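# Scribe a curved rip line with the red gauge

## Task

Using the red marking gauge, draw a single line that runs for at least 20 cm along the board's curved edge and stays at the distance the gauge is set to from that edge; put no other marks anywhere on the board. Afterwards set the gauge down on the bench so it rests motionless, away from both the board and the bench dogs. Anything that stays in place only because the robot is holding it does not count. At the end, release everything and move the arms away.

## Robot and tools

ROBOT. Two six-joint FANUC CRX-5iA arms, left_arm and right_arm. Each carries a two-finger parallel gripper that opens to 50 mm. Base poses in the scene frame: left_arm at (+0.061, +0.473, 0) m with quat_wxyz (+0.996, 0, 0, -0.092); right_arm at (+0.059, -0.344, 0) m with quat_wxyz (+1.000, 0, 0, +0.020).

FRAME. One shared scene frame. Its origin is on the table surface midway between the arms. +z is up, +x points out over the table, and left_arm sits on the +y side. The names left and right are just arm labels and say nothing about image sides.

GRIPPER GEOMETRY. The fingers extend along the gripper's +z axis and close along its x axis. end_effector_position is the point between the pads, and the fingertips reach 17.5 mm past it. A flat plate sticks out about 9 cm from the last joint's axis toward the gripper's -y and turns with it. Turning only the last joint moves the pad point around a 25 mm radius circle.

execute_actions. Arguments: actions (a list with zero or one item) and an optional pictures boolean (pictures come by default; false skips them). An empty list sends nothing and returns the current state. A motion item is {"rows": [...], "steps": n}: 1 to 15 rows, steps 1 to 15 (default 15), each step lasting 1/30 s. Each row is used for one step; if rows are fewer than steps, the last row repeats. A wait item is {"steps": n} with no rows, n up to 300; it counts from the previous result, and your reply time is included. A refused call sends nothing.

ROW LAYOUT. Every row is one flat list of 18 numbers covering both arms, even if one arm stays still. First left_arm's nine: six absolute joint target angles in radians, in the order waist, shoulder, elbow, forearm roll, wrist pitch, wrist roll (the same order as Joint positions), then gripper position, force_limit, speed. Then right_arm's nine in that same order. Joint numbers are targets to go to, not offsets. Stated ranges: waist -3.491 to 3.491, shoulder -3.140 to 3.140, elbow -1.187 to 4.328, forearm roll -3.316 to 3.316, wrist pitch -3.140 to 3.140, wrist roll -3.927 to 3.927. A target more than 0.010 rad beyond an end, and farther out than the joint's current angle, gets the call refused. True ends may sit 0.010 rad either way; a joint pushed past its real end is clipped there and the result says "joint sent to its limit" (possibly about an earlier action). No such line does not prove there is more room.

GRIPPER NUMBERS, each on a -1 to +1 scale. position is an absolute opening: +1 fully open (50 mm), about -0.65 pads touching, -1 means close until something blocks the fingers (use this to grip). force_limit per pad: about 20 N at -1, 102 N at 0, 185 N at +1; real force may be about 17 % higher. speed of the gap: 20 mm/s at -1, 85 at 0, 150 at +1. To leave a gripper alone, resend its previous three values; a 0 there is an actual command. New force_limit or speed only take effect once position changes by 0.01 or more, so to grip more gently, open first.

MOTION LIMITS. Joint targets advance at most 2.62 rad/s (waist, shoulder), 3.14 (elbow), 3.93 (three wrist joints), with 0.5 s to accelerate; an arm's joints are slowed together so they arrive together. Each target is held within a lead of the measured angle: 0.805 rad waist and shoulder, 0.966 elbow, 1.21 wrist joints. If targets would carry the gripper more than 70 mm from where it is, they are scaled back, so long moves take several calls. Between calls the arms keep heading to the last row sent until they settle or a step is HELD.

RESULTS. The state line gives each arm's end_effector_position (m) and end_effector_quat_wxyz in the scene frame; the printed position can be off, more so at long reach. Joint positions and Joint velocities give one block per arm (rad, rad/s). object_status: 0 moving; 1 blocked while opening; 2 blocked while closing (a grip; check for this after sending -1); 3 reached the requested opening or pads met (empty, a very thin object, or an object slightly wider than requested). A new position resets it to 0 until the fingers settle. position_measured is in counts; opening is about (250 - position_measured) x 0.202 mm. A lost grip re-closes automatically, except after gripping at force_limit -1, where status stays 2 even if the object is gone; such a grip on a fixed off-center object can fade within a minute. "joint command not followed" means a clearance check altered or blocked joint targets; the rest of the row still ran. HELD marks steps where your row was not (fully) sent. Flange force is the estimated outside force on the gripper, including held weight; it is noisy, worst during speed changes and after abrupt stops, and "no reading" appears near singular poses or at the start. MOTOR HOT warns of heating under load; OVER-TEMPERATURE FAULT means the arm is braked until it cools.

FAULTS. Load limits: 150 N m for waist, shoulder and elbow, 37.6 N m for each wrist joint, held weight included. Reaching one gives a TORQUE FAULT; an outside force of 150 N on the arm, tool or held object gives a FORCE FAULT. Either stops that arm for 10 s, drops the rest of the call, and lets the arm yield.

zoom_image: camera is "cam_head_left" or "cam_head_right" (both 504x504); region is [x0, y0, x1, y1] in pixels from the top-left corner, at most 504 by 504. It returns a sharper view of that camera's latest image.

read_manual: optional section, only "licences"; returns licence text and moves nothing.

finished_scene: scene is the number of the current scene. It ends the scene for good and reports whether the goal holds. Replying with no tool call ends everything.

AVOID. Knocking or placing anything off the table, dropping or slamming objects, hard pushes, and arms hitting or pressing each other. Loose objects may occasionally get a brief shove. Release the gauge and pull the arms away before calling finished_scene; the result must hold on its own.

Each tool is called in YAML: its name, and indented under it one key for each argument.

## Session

execute_actions:
  actions: []

Scene clock: 0.00 s of 4800.00 s.
left_arm: end_effector_position=(+0.1490, +0.1065, +0.1432) position_measured=3 object_status=3 end_effector_quat_wxyz=(+0.052, +0.397, +0.879, +0.258) | right_arm: end_effector_position=(+0.4010, -0.6678, +0.3061) position_measured=3 object_status=3 end_effector_quat_wxyz=(-0.118, -0.345, +0.816, +0.448)
Joint positions: left_arm=[-1.124  0.166 -0.071 -0.407 -1.681  2.057] | right_arm=[-0.698  0.755  0.965 -0.485 -2.681  2.696]
Joint velocities: left_arm=[ 0.001 -0.002  0.     0.     0.    -0.001] | right_arm=[-0.001 -0.001 -0.     0.     0.    -0.001]
Flange force (N, the push that the arm receives, along the gripper's own x y z axes): no reading

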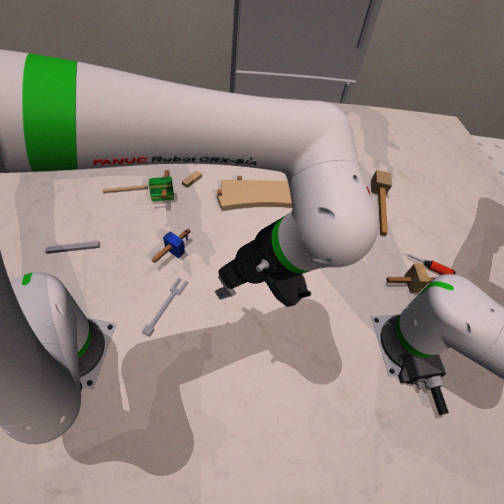

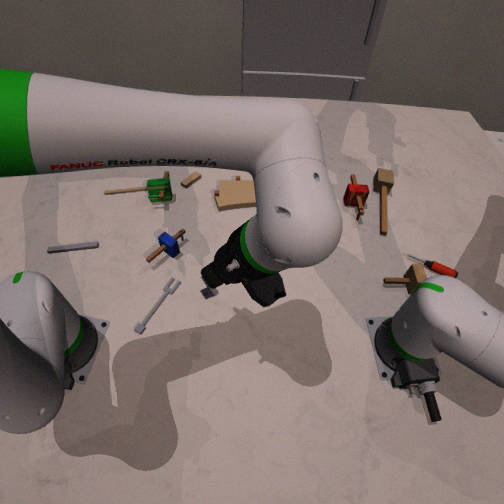

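execute_actions:
  actions:
    - {"rows":[[0.6,-0.1,0.1,0,-1.7,2.057,1,0,0,-0.5,0.2,0.2,0,-1.57,1.5,1,0,0]]}
  pictures: false

execute_actions:
  actions:
    - {"steps":60}

zoom_image:
  camera: "cam_head_left"
  region: [330,165,400,235]

zoom_image:
  camera: "cam_head_left"
  region: [205,160,335,225]

Scene clock: 7.00 s of 4800.00 s.
left_arm: end_effector_position=(+0.2505, +0.1085, +0.2174) position_measured=3 object_status=3 end_effector_quat_wxyz=(+0.011, +0.210, +0.966, +0.148) | right_arm: end_effector_position=(+0.4373, -0.6829, +0.2581) position_measured=3 object_status=3 end_effector_quat_wxyz=(-0.097, +0.096, +0.983, +0.121)
Joint positions: left_arm=[-0.737  0.057 -0.001 -0.24  -1.689  2.057] | right_arm=[-0.561  0.37   0.435 -0.149 -1.911  1.867]
Joint velocities: left_arm=[ 0.963 -0.208  0.133  0.313 -0.014 -0.   ] | right_arm=[ 0.39  -1.09  -1.503  0.945  2.166 -2.336]
Flange force (N, the push that the arm receives, along the gripper's own x y z axes): left_arm=[0.9 -2.8 -0.5] | right_arm=[8.5 11.6 -3.1]
Steps of this call (steps 1 to 90: nothing new was sent; then 3.50 s passed at rest; steps 91 to 105: all 15 steps of this action). Readings (joint positions | what the end effector reports):
91: left_arm=[-1.123 0.166 -0.071 -0.407 -1.681 2.057] | right_arm=[-0.698 0.755 0.965 -0.485 -2.680 2.696] | left_arm position_measured=3 object_status=3 | right_arm position_measured=3 object_status=3
92: left_arm=[-1.119 0.165 -0.070 -0.404 -1.681 2.057] | right_arm=[-0.698 0.752 0.960 -0.482 -2.673 2.688] | left_arm position_measured=3 object_status=3 | right_arm position_measured=3 object_status=3
94: left_arm=[-1.092 0.156 -0.065 -0.391 -1.682 2.057] | right_arm=[-0.691 0.733 0.934 -0.465 -2.636 2.648] | left_arm position_measured=3 object_status=3 | right_arm position_measured=3 object_status=3
98: left_arm=[-0.972 0.118 -0.040 -0.332 -1.685 2.057] | right_arm=[-0.660 0.648 0.817 -0.391 -2.465 2.464] | left_arm position_measured=3 object_status=3 | right_arm position_measured=3 object_status=3
105: the state above

Scene clock: 9.00 s of 4800.00 s.
left_arm: end_effector_position=(+0.5024, +0.5018, +0.3520) position_measured=3 object_status=3 end_effector_quat_wxyz=(+0.035, -0.436, +0.899, -0.001) | right_arm: end_effector_position=(+0.4474, -0.7091, +0.2588) position_measured=3 object_status=3 end_effector_quat_wxyz=(+0.000, +0.262, +0.965, -0.000)
Joint positions: left_arm=[ 0.6   -0.1    0.1   -0.    -1.7    2.057] | right_arm=[-0.5   0.2   0.2   0.   -1.57  1.5 ]
Joint velocities: left_arm=[ 0.    -0.     0.001  0.     0.     0.002] | right_arm=[-0.    -0.     0.     0.001 -0.    -0.001]
Flange force (N, the push that the arm receives, along the gripper's own x y z axes): left_arm=[3.0 1.6 3.4] | right_arm=[-2.0 -2.0 -2.5]
Steps of this call (steps 1 to 60: the robot went on to your last target). Readings (joint positions | what the end effector reports):
1: left_arm=[-0.704 0.051 0.003 -0.230 -1.689 2.057] | right_arm=[-0.548 0.335 0.387 -0.118 -1.841 1.792] | left_arm position_measured=3 object_status=3 | right_arm position_measured=3 object_status=3
2: left_arm=[-0.672 0.044 0.007 -0.220 -1.690 2.057] | right_arm=[-0.537 0.304 0.344 -0.091 -1.779 1.725] | left_arm position_measured=3 object_status=3 | right_arm position_measured=3 object_status=3
4: left_arm=[-0.608 0.032 0.015 -0.202 -1.691 2.057] | right_arm=[-0.520 0.255 0.275 -0.048 -1.679 1.618] | left_arm position_measured=3 object_status=3 | right_arm position_measured=3 object_status=3
8: left_arm=[-0.482 0.011 0.028 -0.170 -1.692 2.057] | right_arm=[-0.501 0.203 0.205 -0.003 -1.577 1.507] | left_arm position_measured=3 object_status=3 | right_arm position_measured=3 object_status=3
60: the state above

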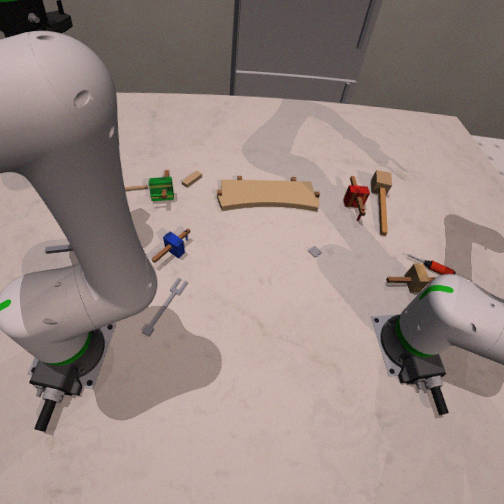

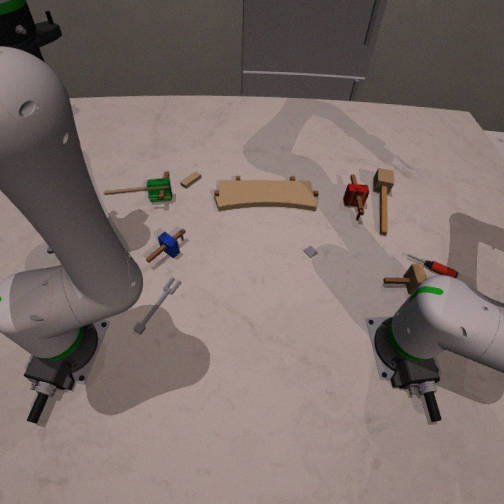

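Region (330, 165, 400, 235) of cam_head_left's 504x504 image, scaled by 7.200, with more detail than that image has.

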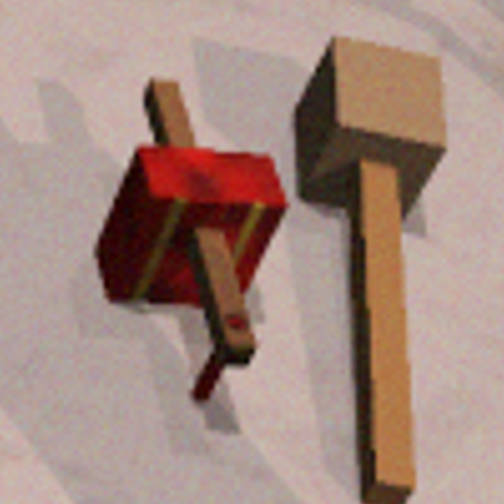

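Region (205, 160, 335, 225) of cam_head_left's 504x504 image, scaled by 3.877, with more detail than that image has.

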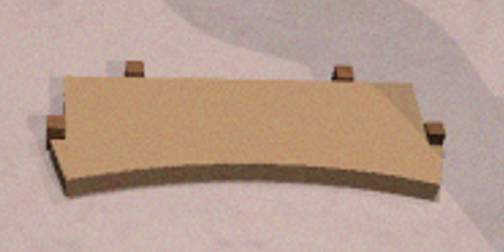

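execute_actions:
  actions:
    - {"rows":[[0.184,0.3,0.3,-1.5708,1.5708,1.5708,1,0,0,0.3742,0.159,-0.2019,0,-1.2099,1.186,1,0,0]]}
  pictures: false

execute_actions:
  actions:
    - {"steps":75}

zoom_image:
  camera: "cam_head_left"
  region: [320,145,410,235]

zoom_image:
  camera: "cam_head_right"
  region: [320,145,410,235]

Scene clock: 55.70 s of 4800.00 s.
left_arm: end_effector_position=(+0.6210, +0.6238, +0.3241) position_measured=3 object_status=3 end_effector_quat_wxyz=(+0.209, -0.285, +0.915, +0.197) | right_arm: end_effector_position=(+0.5257, -0.5775, +0.2065) position_measured=3 object_status=3 end_effector_quat_wxyz=(+0.000, +0.171, +0.985, -0.000)
Joint positions: left_arm=[ 0.476  0.019  0.16  -0.407 -1.292  1.912] | right_arm=[-0.203  0.186  0.061  0.    -1.446  1.392]
Joint velocities: left_arm=[-0.257  0.246  0.123 -0.995  0.998 -0.3  ] | right_arm=[ 0.713 -0.033 -0.323 -0.     0.288 -0.251]
Flange force (N, the push that the arm receives, along the gripper's own x y z axes): left_arm=[5.9 0.9 3.9] | right_arm=[-5.6 -2.2 -0.9]
Steps of this call (steps 1 to 15: the robot went on to your last target; steps 16 to 90: nothing new was sent; then 43.20 s passed at rest; steps 91 to 105: all 15 steps of this action). Readings (joint positions | what the end effector reports):
91: left_arm=[0.600 -0.100 0.100 -0.000 -1.699 2.057] | right_arm=[-0.499 0.200 0.200 0.000 -1.570 1.500] | left_arm position_measured=3 object_status=3 | right_arm position_measured=3 object_status=3
92: left_arm=[0.598 -0.098 0.101 -0.007 -1.692 2.054] | right_arm=[-0.495 0.200 0.197 0.000 -1.568 1.498] | left_arm position_measured=3 object_status=3 | right_arm position_measured=3 object_status=3
94: left_arm=[0.584 -0.085 0.108 -0.048 -1.652 2.038] | right_arm=[-0.468 0.198 0.184 0.000 -1.556 1.488] | left_arm position_measured=3 object_status=3 | right_arm position_measured=3 object_status=3
98: left_arm=[0.541 -0.043 0.128 -0.178 -1.522 1.988] | right_arm=[-0.371 0.194 0.138 0.000 -1.514 1.451] | left_arm position_measured=3 object_status=3 | right_arm position_measured=3 object_status=3
105: the state above

Scene clock: 58.20 s of 4800.00 s.
left_arm: end_effector_position=(+0.6275, +0.1453, +0.4260) position_measured=3 object_status=3 end_effector_quat_wxyz=(+0.711, +0.703, +0.018, +0.017) | right_arm: end_effector_position=(+0.5401, -0.2999, +0.1100) position_measured=3 object_status=3 end_effector_quat_wxyz=(-0.000, -0.015, +1.000, +0.000)
Joint positions: left_arm=[ 0.187  0.297  0.299 -1.56   1.524  1.574] | right_arm=[ 0.374  0.159 -0.202 -0.    -1.21   1.186]
Joint velocities: left_arm=[-0.039  0.037  0.018 -0.156  0.697 -0.045] | right_arm=[-0.    -0.    -0.    -0.    -0.     0.001]
Flange force (N, the push that the arm receives, along the gripper's own x y z axes): left_arm=[0.1 -0.4 0.3] | right_arm=[-2.9 -1.8 -2.9]
Steps of this call (steps 1 to 75: the robot went on to your last target). Readings (joint positions | what the end effector reports):
1: left_arm=[0.468 0.027 0.164 -0.441 -1.258 1.902] | right_arm=[-0.179 0.185 0.050 0.000 -1.436 1.383] | left_arm position_measured=3 object_status=3 | right_arm position_measured=3 object_status=3
2: left_arm=[0.459 0.036 0.168 -0.475 -1.223 1.892] | right_arm=[-0.155 0.184 0.039 0.000 -1.426 1.374] | left_arm position_measured=3 object_status=3 | right_arm position_measured=3 object_status=3
4: left_arm=[0.442 0.051 0.176 -0.541 -1.152 1.873] | right_arm=[-0.107 0.181 0.017 0.000 -1.406 1.357] | left_arm position_measured=3 object_status=3 | right_arm position_measured=3 object_status=3
8: left_arm=[0.411 0.082 0.191 -0.666 -1.005 1.836] | right_arm=[-0.009 0.177 -0.027 0.000 -1.366 1.322] | left_arm position_measured=3 object_status=3 | right_arm position_measured=3 object_status=3
75: the state above

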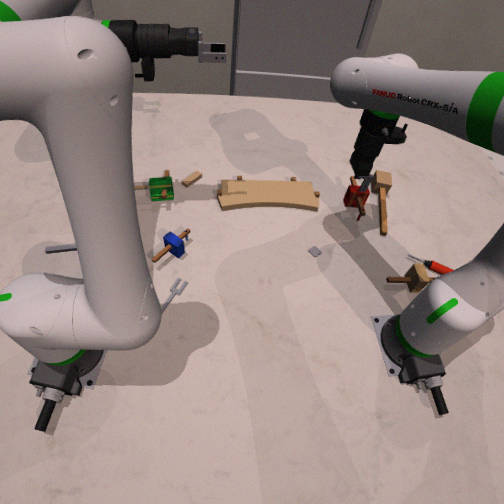

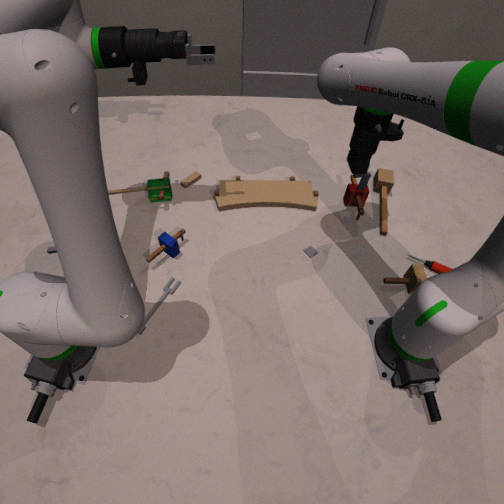

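Region (320, 145, 410, 235) of cam_head_left's 504x504 image, scaled by 5.600, with more detail than that image has.

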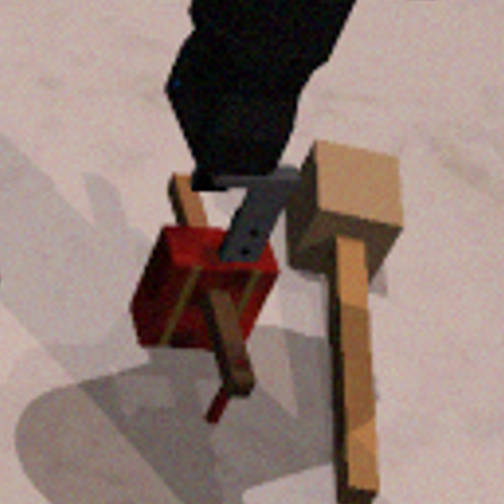

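Region (320, 145, 410, 235) of cam_head_right's 504x504 image, scaled by 5.600, with more detail than that image has.

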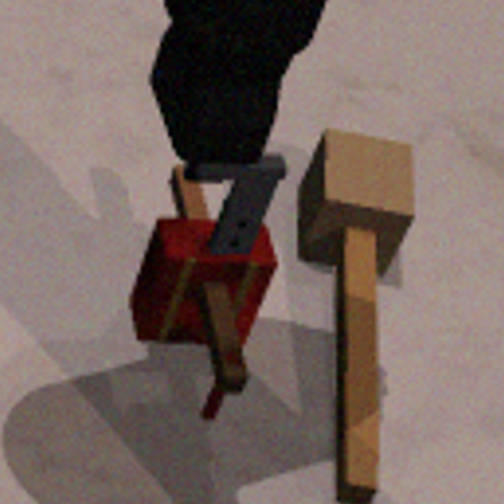

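execute_actions:
  actions:
    - {"rows":[[0.184,0.3,0.3,-1.5708,1.5708,1.5708,1,0,0,0.3638,0.1885,-0.2302,0,-1.1521,1.196,1,0,0]],"steps":12}

zoom_image:
  camera: "cam_head_left"
  region: [330,165,390,225]

zoom_image:
  camera: "cam_head_right"
  region: [330,165,390,225]

Scene clock: 73.50 s of 4800.00 s.
left_arm: end_effector_position=(+0.6121, +0.1451, +0.4217) position_measured=3 object_status=3 end_effector_quat_wxyz=(+0.707, +0.707, -0.000, -0.000) | right_arm: end_effector_position=(+0.5431, -0.3039, +0.0851) position_measured=3 object_status=3 end_effector_quat_wxyz=(+0.000, -0.014, +1.000, -0.000)
Joint positions: left_arm=[ 0.184  0.3    0.3   -1.571  1.571  1.571] | right_arm=[ 0.364  0.188 -0.23   0.    -1.152  1.196]
Joint velocities: left_arm=[-0.     0.     0.     0.001  0.     0.001] | right_arm=[-0.001  0.003 -0.002 -0.     0.003  0.002]
Flange force (N, the push that the arm receives, along the gripper's own x y z axes): left_arm=[-4.2 -1.5 -0.1] | right_arm=[-1.3 -1.5 -1.3]
Steps of this call (steps 1 to 30: the robot went on to your last target; steps 31 to 90: nothing new was sent; then 11.90 s passed at rest; steps 91 to 102: all 12 steps of this action). Readings (joint positions | what the end effector reports):
91: left_arm=[0.184 0.300 0.300 -1.571 1.571 1.571] | right_arm=[0.374 0.159 -0.202 0.000 -1.209 1.186] | left_arm position_measured=3 object_status=3 | right_arm position_measured=3 object_status=3
92: left_arm=[0.184 0.300 0.300 -1.571 1.571 1.571] | right_arm=[0.373 0.163 -0.206 0.000 -1.202 1.186] | left_arm position_measured=3 object_status=3 | right_arm position_measured=3 object_status=3
94: left_arm=[0.184 0.300 0.300 -1.571 1.571 1.571] | right_arm=[0.368 0.178 -0.220 0.000 -1.173 1.192] | left_arm position_measured=3 object_status=3 | right_arm position_measured=3 object_status=3
98: left_arm=[0.184 0.300 0.300 -1.571 1.571 1.571] | right_arm=[0.364 0.188 -0.229 0.000 -1.154 1.196] | left_arm position_measured=3 object_status=3 | right_arm position_measured=3 object_status=3
102: the state above

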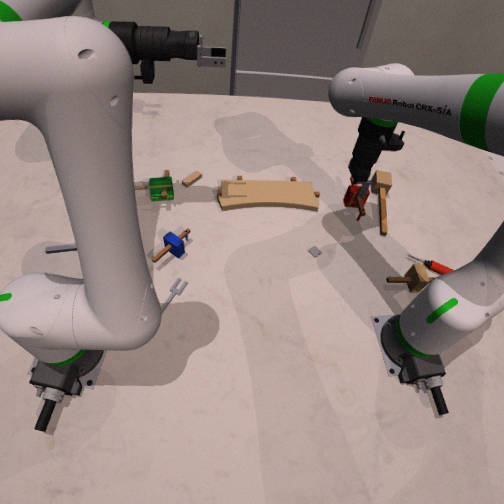

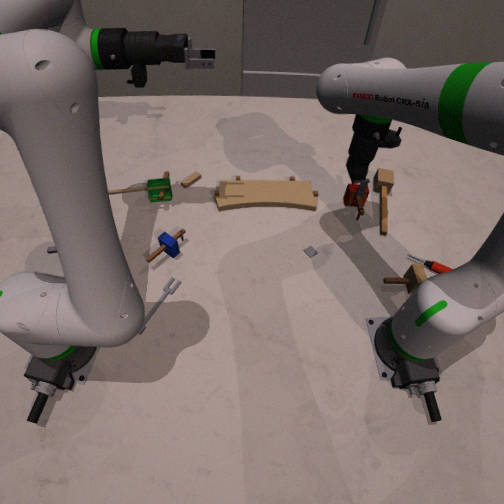

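Region (330, 165, 390, 225) of cam_head_left's 504x504 image, scaled by 8.400, with more detail than that image has.

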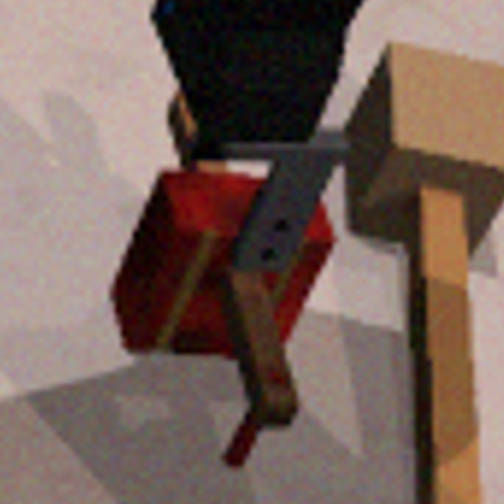

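Region (330, 165, 390, 225) of cam_head_right's 504x504 image, scaled by 8.400, with more detail than that image has.

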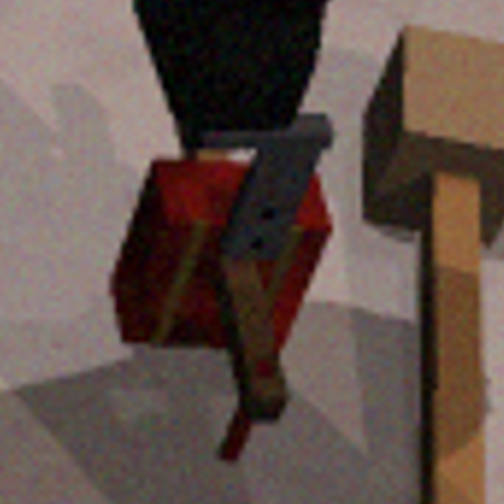

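execute_actions:
  actions:
    - {"rows":[[0.184,0.3,0.3,-1.5708,1.5708,1.5708,1,0,0,0.3638,0.1975,-0.2422,0,-1.1311,1.196,1,0,0]],"steps":10}
  pictures: false

execute_actions:
  actions:
    - {"rows":[[0.184,0.3,0.3,-1.5708,1.5708,1.5708,1,0,0,0.3638,0.2005,-0.2462,0,-1.1241,1.196,1,0,0]],"steps":8}
  pictures: false

execute_actions:
  actions:
    - {"rows":[[0.184,0.3,0.3,-1.5708,1.5708,1.5708,1,0,0,0.3638,0.2005,-0.2462,0,-1.1241,1.196,-1,-0.5,-0.3]]}

zoom_image:
  camera: "cam_head_left"
  region: [330,165,390,225]

Scene clock: 82.83 s of 4800.00 s.
left_arm: end_effector_position=(+0.6121, +0.1451, +0.4217) position_measured=3 object_status=3 end_effector_quat_wxyz=(+0.707, +0.707, -0.000, -0.000) | right_arm: end_effector_position=(+0.5430, -0.3039, +0.0761) position_measured=3 object_status=3 end_effector_quat_wxyz=(-0.000, -0.014, +1.000, +0.000)
Joint positions: left_arm=[ 0.184  0.3    0.3   -1.571  1.571  1.571] | right_arm=[ 0.364  0.197 -0.242 -0.    -1.131  1.196]
Joint velocities: left_arm=[ 0.001  0.     0.001 -0.    -0.     0.001] | right_arm=[-0.     0.002 -0.002  0.     0.003 -0.001]
Flange force (N, the push that the arm receives, along the gripper's own x y z axes): left_arm=[-1.9 -0.3 -0.3] | right_arm=[-3.8 -1.1 -3.5]
Steps of this call (steps 1 to 15: the robot went on to your last target; steps 16 to 90: nothing new was sent; then 6.00 s passed at rest; steps 91 to 100: all 10 steps of this action). Readings (joint positions | what the end effector reports):
91: left_arm=[0.184 0.300 0.300 -1.571 1.571 1.571] | right_arm=[0.364 0.189 -0.231 -0.000 -1.151 1.196] | left_arm position_measured=3 object_status=3 | right_arm position_measured=3 object_status=3
92: left_arm=[0.184 0.300 0.300 -1.571 1.571 1.571] | right_arm=[0.364 0.191 -0.234 -0.000 -1.146 1.196] | left_arm position_measured=3 object_status=3 | right_arm position_measured=3 object_status=3
94: left_arm=[0.184 0.300 0.300 -1.571 1.571 1.571] | right_arm=[0.364 0.195 -0.239 -0.000 -1.136 1.196] | left_arm position_measured=3 object_status=3 | right_arm position_measured=3 object_status=3
98: left_arm=[0.184 0.300 0.300 -1.571 1.571 1.571] | right_arm=[0.364 0.197 -0.242 -0.000 -1.132 1.196] | left_arm position_measured=3 object_status=3 | right_arm position_measured=3 object_status=3
100: the state above

Scene clock: 83.10 s of 4800.00 s.
left_arm: end_effector_position=(+0.6121, +0.1451, +0.4217) position_measured=3 object_status=3 end_effector_quat_wxyz=(+0.707, +0.707, -0.000, -0.000) | right_arm: end_effector_position=(+0.5429, -0.3040, +0.0731) position_measured=3 object_status=3 end_effector_quat_wxyz=(-0.000, -0.014, +1.000, +0.000)
Joint positions: left_arm=[ 0.184  0.3    0.3   -1.571  1.571  1.571] | right_arm=[ 0.364  0.2   -0.246 -0.    -1.124  1.196]
Joint velocities: left_arm=[-0.001  0.    -0.001 -0.    -0.     0.   ] | right_arm=[ 0.     0.002 -0.002  0.     0.004  0.001]
Flange force (N, the push that the arm receives, along the gripper's own x y z axes): left_arm=[-2.1 -0.8 -0.3] | right_arm=[-2.2 -2.2 -1.6]
Steps of this call (steps 1 to 8: all 8 steps of this action). Readings (joint positions | what the end effector reports):
1: left_arm=[0.184 0.300 0.300 -1.571 1.571 1.571] | right_arm=[0.364 0.198 -0.242 -0.000 -1.131 1.196] | left_arm position_measured=3 object_status=3 | right_arm position_measured=3 object_status=3
2: left_arm=[0.184 0.300 0.300 -1.571 1.571 1.571] | right_arm=[0.364 0.199 -0.244 -0.000 -1.128 1.196] | left_arm position_measured=3 object_status=3 | right_arm position_measured=3 object_status=3
4: left_arm=[0.184 0.300 0.300 -1.571 1.571 1.571] | right_arm=[0.364 0.200 -0.245 -0.000 -1.126 1.196] | left_arm position_measured=3 object_status=3 | right_arm position_measured=3 object_status=3
8: the state above

Scene clock: 83.60 s of 4800.00 s.
left_arm: end_effector_position=(+0.6121, +0.1451, +0.4217) position_measured=3 object_status=3 end_effector_quat_wxyz=(+0.707, +0.707, -0.000, -0.000) | right_arm: end_effector_position=(+0.5429, -0.3040, +0.0730) position_measured=85 object_status=2 end_effector_quat_wxyz=(-0.000, -0.014, +1.000, +0.000)
Joint positions: left_arm=[ 0.184  0.3    0.3   -1.571  1.571  1.571] | right_arm=[ 0.364  0.2   -0.246 -0.    -1.124  1.196]
Joint velocities: left_arm=[-0.002 -0.001 -0.001 -0.     0.    -0.   ] | right_arm=[ 0.001  0.     0.     0.    -0.001 -0.   ]
Flange force (N, the push that the arm receives, along the gripper's own x y z axes): left_arm=[-4.5 -1.4 -0.5] | right_arm=[-4.0 -2.3 -3.6]
Steps of this call (steps 1 to 15: all 15 steps of this action). Readings (joint positions | what the end effector reports):
1: left_arm=[0.184 0.300 0.300 -1.571 1.571 1.571] | right_arm=[0.364 0.200 -0.246 -0.000 -1.124 1.196] | left_arm position_measured=3 object_status=3 | right_arm position_measured=11 object_status=0
2: left_arm=[0.184 0.300 0.300 -1.571 1.571 1.571] | right_arm=[0.364 0.200 -0.246 -0.000 -1.124 1.196] | left_arm position_measured=3 object_status=3 | right_arm position_measured=22 object_status=0
4: left_arm=[0.184 0.300 0.300 -1.571 1.571 1.571] | right_arm=[0.364 0.200 -0.246 -0.000 -1.124 1.196] | left_arm position_measured=3 object_status=3 | right_arm position_measured=44 object_status=0
8: left_arm=[0.184 0.300 0.300 -1.571 1.571 1.571] | right_arm=[0.364 0.200 -0.246 -0.000 -1.124 1.196] | left_arm position_measured=3 object_status=3 | right_arm position_measured=85 object_status=0
15: the state above

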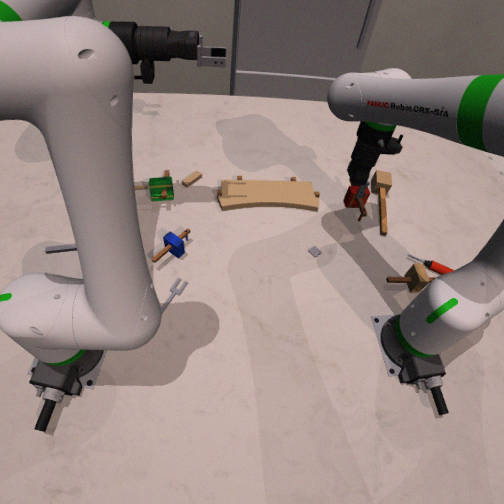

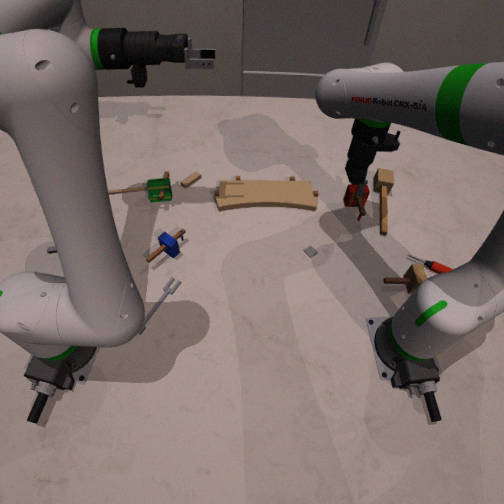

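Region (330, 165, 390, 225) of cam_head_left's 504x504 image, scaled by 8.400, with more detail than that image has.

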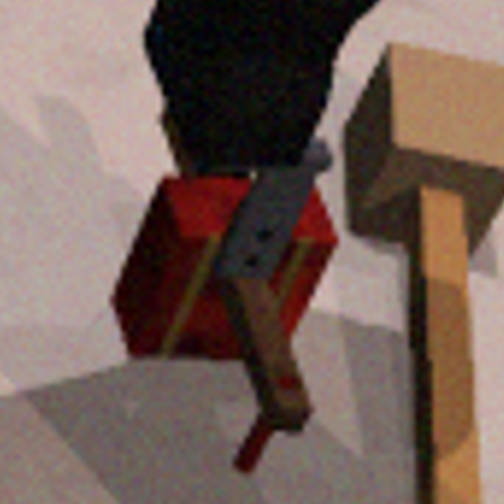

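execute_actions:
  actions:
    - {"rows":[[0.184,0.3,0.3,-1.5708,1.5708,1.5708,1,0,0,0.3638,0.11,-0.03,0,-1.43,1.196,-1,-0.5,-0.3]]}
  pictures: false

execute_actions:
  actions:
    - {"rows":[[0.184,0.3,0.3,-1.5708,1.5708,1.5708,1,0,0,0.01,0.3,0.3,-1.5708,-1.5208,1.5708,-1,-0.5,-0.3]]}
  pictures: false

execute_actions:
  actions:
    - {"steps":40}

zoom_image:
  camera: "cam_head_left"
  region: [180,10,320,110]

zoom_image:
  camera: "cam_head_right"
  region: [170,10,310,110]

Scene clock: 96.57 s of 4800.00 s.
left_arm: end_effector_position=(+0.6121, +0.1451, +0.4217) position_measured=3 object_status=3 end_effector_quat_wxyz=(+0.707, +0.707, -0.000, -0.000) | right_arm: end_effector_position=(+0.5445, -0.3034, +0.2033) position_measured=85 object_status=2 end_effector_quat_wxyz=(+0.000, -0.014, +1.000, +0.000)
Joint positions: left_arm=[ 0.184  0.3    0.3   -1.571  1.571  1.571] | right_arm=[ 0.364  0.111 -0.032  0.    -1.428  1.196]
Joint velocities: left_arm=[ 0.001  0.001 -0.    -0.001 -0.    -0.001] | right_arm=[-0.    -0.007  0.027  0.    -0.043 -0.001]
Flange force (N, the push that the arm receives, along the gripper's own x y z axes): left_arm=[-0.5 -0.2 -0.7] | right_arm=[3.2 -2.4 -6.9]
Steps of this call (steps 1 to 15: the robot went on to your last target; steps 16 to 90: nothing new was sent; then 9.47 s passed at rest; steps 91 to 105: all 15 steps of this action). Readings (joint positions | what the end effector reports):
91: left_arm=[0.184 0.300 0.300 -1.571 1.571 1.571] | right_arm=[0.364 0.200 -0.246 0.000 -1.124 1.196] | left_arm position_measured=3 object_status=3 | right_arm position_measured=85 object_status=2
92: left_arm=[0.184 0.300 0.300 -1.571 1.571 1.571] | right_arm=[0.364 0.199 -0.241 0.000 -1.132 1.196] | left_arm position_measured=3 object_status=3 | right_arm position_measured=85 object_status=2
94: left_arm=[0.184 0.300 0.300 -1.571 1.571 1.571] | right_arm=[0.364 0.187 -0.212 0.000 -1.172 1.196] | left_arm position_measured=3 object_status=3 | right_arm position_measured=85 object_status=2
98: left_arm=[0.184 0.300 0.300 -1.571 1.571 1.571] | right_arm=[0.364 0.147 -0.119 0.000 -1.304 1.196] | left_arm position_measured=3 object_status=3 | right_arm position_measured=85 object_status=2
105: the state above

Scene clock: 97.07 s of 4800.00 s.
left_arm: end_effector_position=(+0.6121, +0.1451, +0.4217) position_measured=3 object_status=3 end_effector_quat_wxyz=(+0.707, +0.707, -0.000, -0.000) | right_arm: end_effector_position=(+0.5340, -0.1749, +0.1911) position_measured=85 object_status=2 end_effector_quat_wxyz=(-0.056, +0.007, +0.963, +0.265)
Joint positions: left_arm=[ 0.184  0.3    0.3   -1.571  1.571  1.571] | right_arm=[ 0.224  0.186  0.101 -0.551 -1.467  1.345]
Joint velocities: left_arm=[-0.     0.001  0.001 -0.     0.     0.   ] | right_arm=[-0.271  0.145  0.253 -1.286 -0.07   0.284]
Flange force (N, the push that the arm receives, along the gripper's own x y z axes): left_arm=[-2.6 -0.7 0.4] | right_arm=[-0.3 -0.7 -0.7]
Steps of this call (steps 1 to 15: all 15 steps of this action). Readings (joint positions | what the end effector reports):
1: left_arm=[0.184 0.300 0.300 -1.571 1.571 1.571] | right_arm=[0.364 0.111 -0.031 -0.000 -1.429 1.196] | left_arm position_measured=3 object_status=3 | right_arm position_measured=85 object_status=2
2: left_arm=[0.184 0.300 0.300 -1.571 1.571 1.571] | right_arm=[0.361 0.112 -0.028 -0.007 -1.430 1.199] | left_arm position_measured=3 object_status=3 | right_arm position_measured=85 object_status=2
4: left_arm=[0.184 0.300 0.300 -1.571 1.571 1.571] | right_arm=[0.349 0.119 -0.016 -0.048 -1.434 1.213] | left_arm position_measured=3 object_status=3 | right_arm position_measured=85 object_status=2
8: left_arm=[0.184 0.300 0.300 -1.571 1.571 1.571] | right_arm=[0.298 0.146 0.032 -0.226 -1.448 1.267] | left_arm position_measured=3 object_status=3 | right_arm position_measured=85 object_status=2
15: the state above

Scene clock: 98.40 s of 4800.00 s.
left_arm: end_effector_position=(+0.6121, +0.1451, +0.4217) position_measured=3 object_status=3 end_effector_quat_wxyz=(+0.707, +0.707, -0.000, -0.000) | right_arm: end_effector_position=(+0.6099, +0.0116, +0.4217) position_measured=85 object_status=2 end_effector_quat_wxyz=(+0.000, +0.000, +0.707, +0.707)
Joint positions: left_arm=[ 0.184  0.3    0.3   -1.571  1.571  1.571] | right_arm=[ 0.01   0.3    0.3   -1.571 -1.521  1.571]
Joint velocities: left_arm=[ 0.001  0.001  0.002 -0.001 -0.     0.   ] | right_arm=[ 0.    -0.001  0.     0.     0.001 -0.   ]
Flange force (N, the push that the arm receives, along the gripper's own x y z axes): left_arm=[-4.2 -0.6 -0.1] | right_arm=[-1.8 1.1 -1.7]
Steps of this call (steps 1 to 40: the robot went on to your last target). Readings (joint positions | what the end effector reports):
1: left_arm=[0.184 0.300 0.300 -1.571 1.571 1.571] | right_arm=[0.214 0.191 0.109 -0.594 -1.469 1.355] | left_arm position_measured=3 object_status=3 | right_arm position_measured=85 object_status=2
2: left_arm=[0.184 0.300 0.300 -1.571 1.571 1.571] | right_arm=[0.205 0.196 0.118 -0.638 -1.471 1.365] | left_arm position_measured=3 object_status=3 | right_arm position_measured=85 object_status=2
4: left_arm=[0.184 0.300 0.300 -1.571 1.571 1.571] | right_arm=[0.187 0.205 0.135 -0.723 -1.476 1.384] | left_arm position_measured=3 object_status=3 | right_arm position_measured=85 object_status=2
8: left_arm=[0.184 0.300 0.300 -1.571 1.571 1.571] | right_arm=[0.153 0.224 0.167 -0.890 -1.485 1.420] | left_arm position_measured=3 object_status=3 | right_arm position_measured=85 object_status=2
40: the state above

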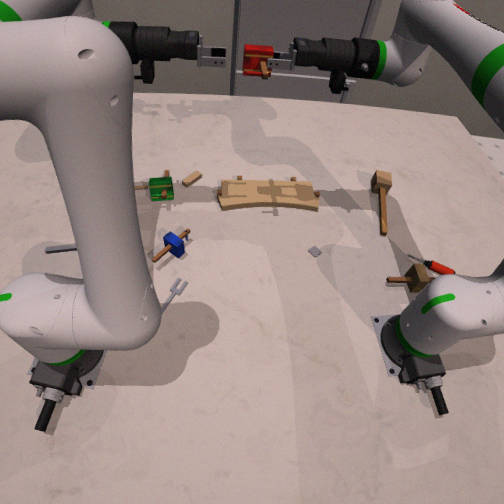

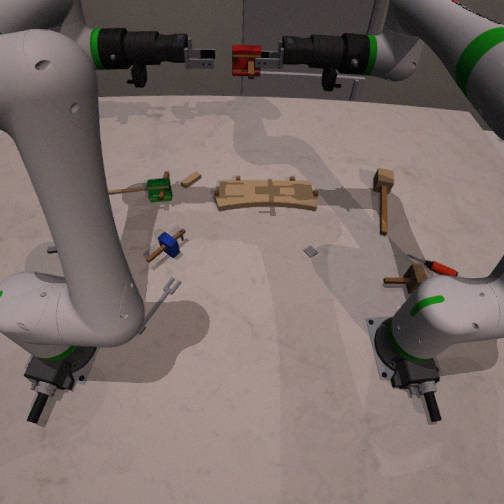

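Region (180, 10, 320, 110) of cam_head_left's 504x504 image, scaled by 3.600, with more detail than that image has; it fills the top 360 rows of this view, and the rest is white.

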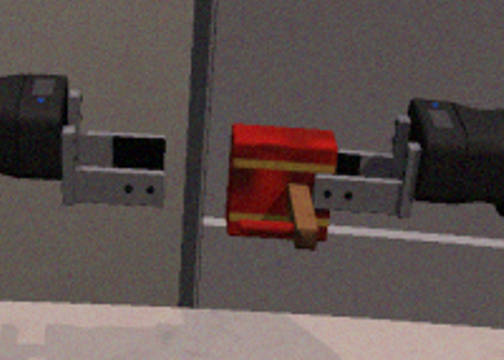

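Region (170, 10, 310, 110) of cam_head_right's 504x504 image, scaled by 3.600, with more detail than that image has; it fills the top 360 rows of this view, and the rest is white.

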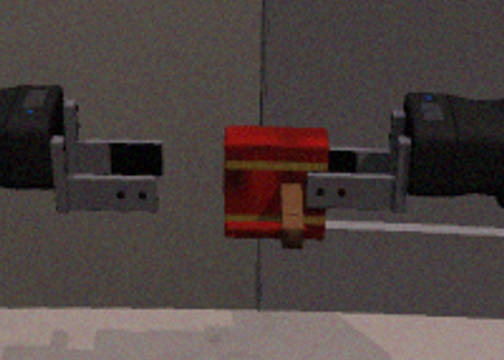

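execute_actions:
  actions:
    - {"rows":[[0.11,0.3,0.3,-1.5708,1.4965,1.5708,1,0,0,0.01,0.3,0.3,-1.5708,-1.5208,1.5708,-1,-0.5,-0.3]]}

zoom_image:
  camera: "cam_head_left"
  region: [205,25,295,95]

zoom_image:
  camera: "cam_head_right"
  region: [195,25,285,95]

Scene clock: 108.33 s of 4800.00 s.
left_arm: end_effector_position=(+0.6107, +0.1044, +0.4216) position_measured=3 object_status=3 end_effector_quat_wxyz=(+0.707, +0.707, +0.000, +0.000) | right_arm: end_effector_position=(+0.6099, +0.0116, +0.4217) position_measured=85 object_status=2 end_effector_quat_wxyz=(+0.000, +0.000, +0.707, +0.707)
Joint positions: left_arm=[ 0.11   0.3    0.3   -1.571  1.497  1.571] | right_arm=[ 0.01   0.3    0.3   -1.571 -1.521  1.571]
Joint velocities: left_arm=[-0.002 -0.001  0.     0.003 -0.001  0.003] | right_arm=[ 0.     0.    -0.001 -0.001  0.     0.001]
Flange force (N, the push that the arm receives, along the gripper's own x y z axes): left_arm=[-2.3 -1.4 1.5] | right_arm=[-1.3 0.5 -0.3]
Steps of this call (steps 1 to 15: the robot went on to your last target; steps 16 to 90: nothing new was sent; then 6.43 s passed at rest; steps 91 to 105: all 15 steps of this action). Readings (joint positions | what the end effector reports):
91: left_arm=[0.183 0.300 0.300 -1.571 1.571 1.571] | right_arm=[0.010 0.300 0.300 -1.571 -1.521 1.571] | left_arm position_measured=3 object_status=3 | right_arm position_measured=85 object_status=2
92: left_arm=[0.179 0.300 0.300 -1.571 1.566 1.571] | right_arm=[0.010 0.300 0.300 -1.571 -1.521 1.571] | left_arm position_measured=3 object_status=3 | right_arm position_measured=85 object_status=2
94: left_arm=[0.153 0.300 0.300 -1.571 1.539 1.571] | right_arm=[0.010 0.300 0.300 -1.571 -1.521 1.571] | left_arm position_measured=3 object_status=3 | right_arm position_measured=85 object_status=2
98: left_arm=[0.113 0.300 0.300 -1.571 1.499 1.571] | right_arm=[0.010 0.300 0.300 -1.571 -1.521 1.571] | left_arm position_measured=3 object_status=3 | right_arm position_measured=85 object_status=2
105: the state above

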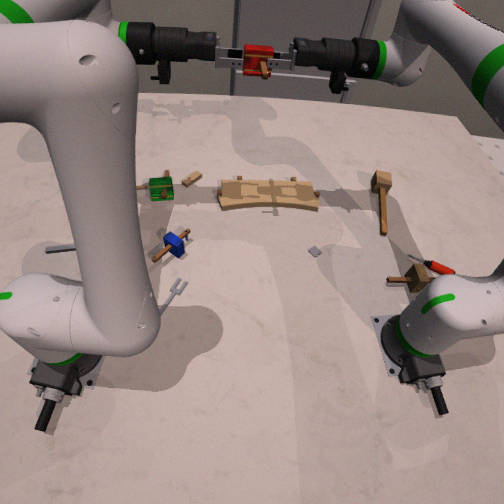

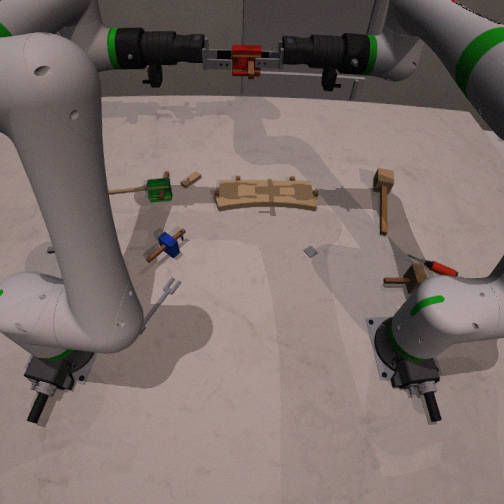

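Region (205, 25, 295, 95) of cam_head_left's 504x504 image, scaled by 5.600, with more detail than that image has.

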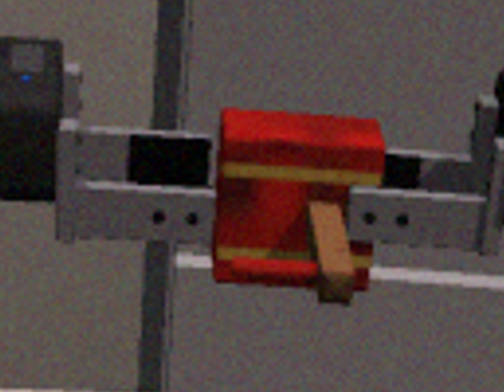

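Region (195, 25, 285, 95) of cam_head_right's 504x504 image, scaled by 5.600, with more detail than that image has.

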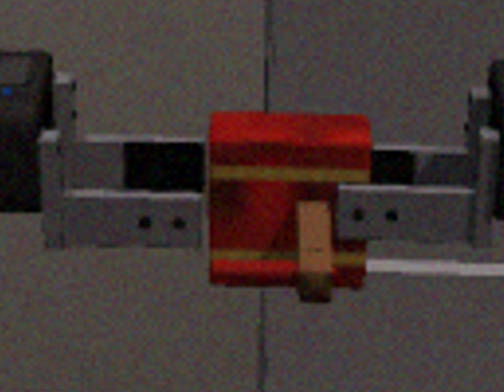

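execute_actions:
  actions:
    - {"rows":[[0.0553,0.304,0.304,-1.5708,1.4418,1.5708,1,0,0,0.01,0.3,0.3,-1.5708,-1.5208,1.5708,-1,-0.5,-0.3]]}
  pictures: false

execute_actions:
  actions:
    - {"rows":[[0.0553,0.304,0.304,-1.5708,1.4418,1.5708,0.55,-0.8,-0.5,0.01,0.3,0.3,-1.5708,-1.5208,1.5708,-1,-0.5,-0.3]]}

zoom_image:
  camera: "cam_head_left"
  region: [205,25,295,95]

Scene clock: 120.50 s of 4800.00 s.
left_arm: end_effector_position=(+0.6092, +0.0742, +0.4213) position_measured=3 object_status=3 end_effector_quat_wxyz=(+0.707, +0.707, +0.000, +0.000) | right_arm: end_effector_position=(+0.6099, +0.0116, +0.4217) position_measured=85 object_status=2 end_effector_quat_wxyz=(+0.000, +0.000, +0.707, +0.707)
Joint positions: left_arm=[ 0.055  0.304  0.304 -1.571  1.442  1.571] | right_arm=[ 0.01   0.3    0.3   -1.571 -1.521  1.571]
Joint velocities: left_arm=[-0.001  0.001  0.001 -0.001 -0.001 -0.002] | right_arm=[-0.    -0.    -0.     0.     0.     0.001]
Flange force (N, the push that the arm receives, along the gripper's own x y z axes): left_arm=[-4.4 -0.9 0.9] | right_arm=[-1.8 0.5 -0.7]
Steps of this call (steps 1 to 15: the robot went on to your last target; steps 16 to 90: nothing new was sent; then 8.67 s passed at rest; steps 91 to 105: all 15 steps of this action). Readings (joint positions | what the end effector reports):
91: left_arm=[0.109 0.300 0.300 -1.571 1.496 1.571] | right_arm=[0.010 0.300 0.300 -1.571 -1.521 1.571] | left_arm position_measured=3 object_status=3 | right_arm position_measured=85 object_status=2
92: left_arm=[0.105 0.300 0.300 -1.571 1.491 1.571] | right_arm=[0.010 0.300 0.300 -1.571 -1.521 1.571] | left_arm position_measured=3 object_status=3 | right_arm position_measured=85 object_status=2
94: left_arm=[0.081 0.302 0.302 -1.571 1.467 1.571] | right_arm=[0.010 0.300 0.300 -1.571 -1.521 1.571] | left_arm position_measured=3 object_status=3 | right_arm position_measured=85 object_status=2
98: left_arm=[0.057 0.304 0.304 -1.571 1.444 1.571] | right_arm=[0.010 0.300 0.300 -1.571 -1.521 1.571] | left_arm position_measured=3 object_status=3 | right_arm position_measured=85 object_status=2
105: the state above

Scene clock: 121.00 s of 4800.00 s.
left_arm: end_effector_position=(+0.6092, +0.0742, +0.4212) position_measured=70 object_status=3 end_effector_quat_wxyz=(+0.707, +0.707, +0.000, +0.000) | right_arm: end_effector_position=(+0.6099, +0.0116, +0.4217) position_measured=85 object_status=2 end_effector_quat_wxyz=(-0.000, -0.000, +0.707, +0.707)
Joint positions: left_arm=[ 0.055  0.304  0.304 -1.571  1.442  1.571] | right_arm=[ 0.01   0.3    0.3   -1.571 -1.521  1.571]
Joint velocities: left_arm=[ 0.    -0.    -0.001 -0.002  0.001  0.   ] | right_arm=[-0.     0.    -0.    -0.001 -0.001  0.001]
Flange force (N, the push that the arm receives, along the gripper's own x y z axes): left_arm=[5.1 1.4 0.3] | right_arm=[5.6 -0.3 -2.1]
Steps of this call (steps 1 to 15: all 15 steps of this action). Readings (joint positions | what the end effector reports):
1: left_arm=[0.055 0.304 0.304 -1.571 1.442 1.571] | right_arm=[0.010 0.300 0.300 -1.571 -1.521 1.571] | left_arm position_measured=10 object_status=0 | right_arm position_measured=85 object_status=2
2: left_arm=[0.055 0.304 0.304 -1.571 1.442 1.571] | right_arm=[0.010 0.300 0.300 -1.571 -1.521 1.571] | left_arm position_measured=18 object_status=0 | right_arm position_measured=85 object_status=2
4: left_arm=[0.055 0.304 0.304 -1.571 1.442 1.571] | right_arm=[0.010 0.300 0.300 -1.571 -1.521 1.571] | left_arm position_measured=36 object_status=0 | right_arm position_measured=85 object_status=2
8: left_arm=[0.055 0.304 0.304 -1.571 1.442 1.571] | right_arm=[0.010 0.300 0.300 -1.571 -1.521 1.571] | left_arm position_measured=68 object_status=0 | right_arm position_measured=85 object_status=2
15: the state above

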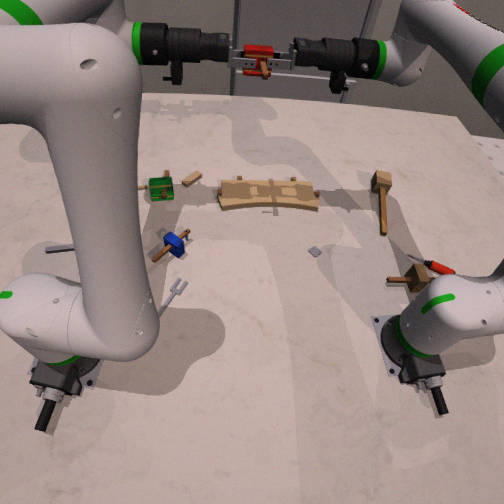

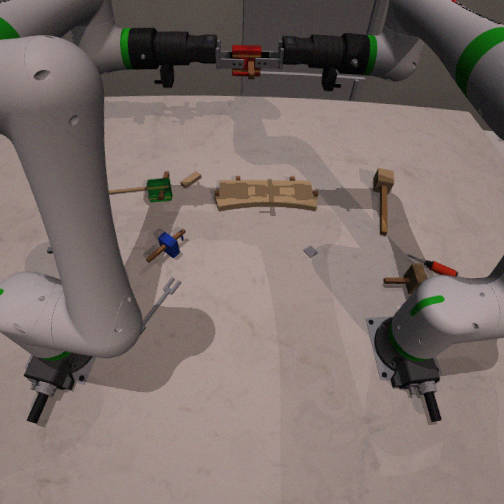

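Region (205, 25, 295, 95) of cam_head_left's 504x504 image, scaled by 5.600, with more detail than that image has.

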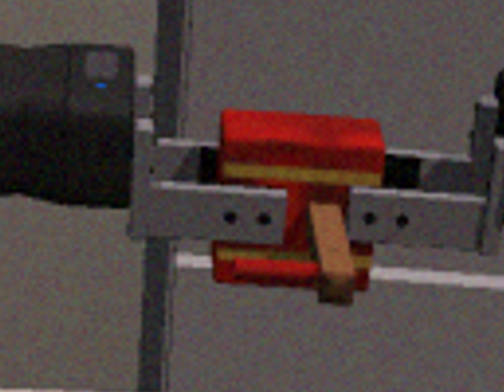

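execute_actions:
  actions:
    - {"rows":[[0.0553,0.31,0.31,-1.5708,1.4418,1.5708,-1,-0.3,-0.9,0.01,0.3,0.3,-1.5708,-1.5208,1.5708,-1,-0.5,-0.3]]}
  pictures: false

execute_actions:
  actions:
    - {"steps":10}
  pictures: false

Scene clock: 130.53 s of 4800.00 s.
left_arm: end_effector_position=(+0.6115, +0.0738, +0.4205) position_measured=85 object_status=2 end_effector_quat_wxyz=(+0.707, +0.707, -0.000, +0.000) | right_arm: end_effector_position=(+0.6101, +0.0116, +0.4217) position_measured=85 object_status=2 end_effector_quat_wxyz=(+0.000, +0.000, +0.707, +0.707)
Joint positions: left_arm=[ 0.055  0.31   0.31  -1.571  1.442  1.571] | right_arm=[ 0.01   0.3    0.3   -1.571 -1.521  1.571]
Joint velocities: left_arm=[ 0.001  0.001 -0.001 -0.001 -0.001  0.002] | right_arm=[ 0.    -0.    -0.     0.     0.     0.001]
Flange force (N, the push that the arm receives, along the gripper's own x y z axes): left_arm=[-10.1 4.8 -10.2] | right_arm=[-6.8 -6.2 -8.8]
Steps of this call (steps 1 to 15: the robot went on to your last target; steps 16 to 90: nothing new was sent; then 6.03 s passed at rest; steps 91 to 105: all 15 steps of this action). Readings (joint positions | what the end effector reports):
91: left_arm=[0.055 0.304 0.304 -1.571 1.442 1.571] | right_arm=[0.010 0.300 0.300 -1.571 -1.521 1.571] | left_arm position_measured=73 object_status=0 | right_arm position_measured=85 object_status=2
92: left_arm=[0.055 0.306 0.306 -1.571 1.442 1.571] | right_arm=[0.010 0.300 0.300 -1.571 -1.521 1.571] | left_arm position_measured=78 object_status=0 | right_arm position_measured=85 object_status=2
94: left_arm=[0.055 0.308 0.308 -1.571 1.442 1.571] | right_arm=[0.010 0.300 0.300 -1.571 -1.521 1.571] | left_arm position_measured=85 object_status=0 | right_arm position_measured=85 object_status=2
98: left_arm=[0.055 0.310 0.310 -1.571 1.442 1.571] | right_arm=[0.010 0.300 0.300 -1.571 -1.521 1.571] | left_arm position_measured=85 object_status=0 | right_arm position_measured=85 object_status=2
105: the state above

Scene clock: 130.87 s of 4800.00 s.
left_arm: end_effector_position=(+0.6115, +0.0738, +0.4205) position_measured=85 object_status=2 end_effector_quat_wxyz=(+0.707, +0.707, +0.000, +0.000) | right_arm: end_effector_position=(+0.6100, +0.0116, +0.4217) position_measured=85 object_status=2 end_effector_quat_wxyz=(+0.000, +0.000, +0.707, +0.707)
Joint positions: left_arm=[ 0.055  0.31   0.31  -1.571  1.442  1.571] | right_arm=[ 0.01   0.3    0.3   -1.571 -1.521  1.571]
Joint velocities: left_arm=[ 0.001  0.001 -0.001 -0.    -0.     0.001] | right_arm=[ 0.     0.    -0.    -0.     0.    -0.001]
Flange force (N, the push that the arm receives, along the gripper's own x y z axes): left_arm=[-8.2 5.8 -7.6] | right_arm=[-8.8 -5.7 -8.5]
Steps of this call (steps 1 to 10: the robot went on to your last target). Readings (joint positions | what the end effector reports):
1: left_arm=[0.055 0.310 0.310 -1.571 1.442 1.571] | right_arm=[0.010 0.300 0.300 -1.571 -1.521 1.571] | left_arm position_measured=85 object_status=2 | right_arm position_measured=85 object_status=2
2: left_arm=[0.055 0.310 0.310 -1.571 1.442 1.571] | right_arm=[0.010 0.300 0.300 -1.571 -1.521 1.571] | left_arm position_measured=85 object_status=2 | right_arm position_measured=85 object_status=2
4: left_arm=[0.055 0.310 0.310 -1.571 1.442 1.571] | right_arm=[0.010 0.300 0.300 -1.571 -1.521 1.571] | left_arm position_measured=85 object_status=2 | right_arm position_measured=85 object_status=2
8: left_arm=[0.055 0.310 0.310 -1.571 1.442 1.571] | right_arm=[0.010 0.300 0.300 -1.571 -1.521 1.571] | left_arm position_measured=85 object_status=2 | right_arm position_measured=85 object_status=2
10: the state above


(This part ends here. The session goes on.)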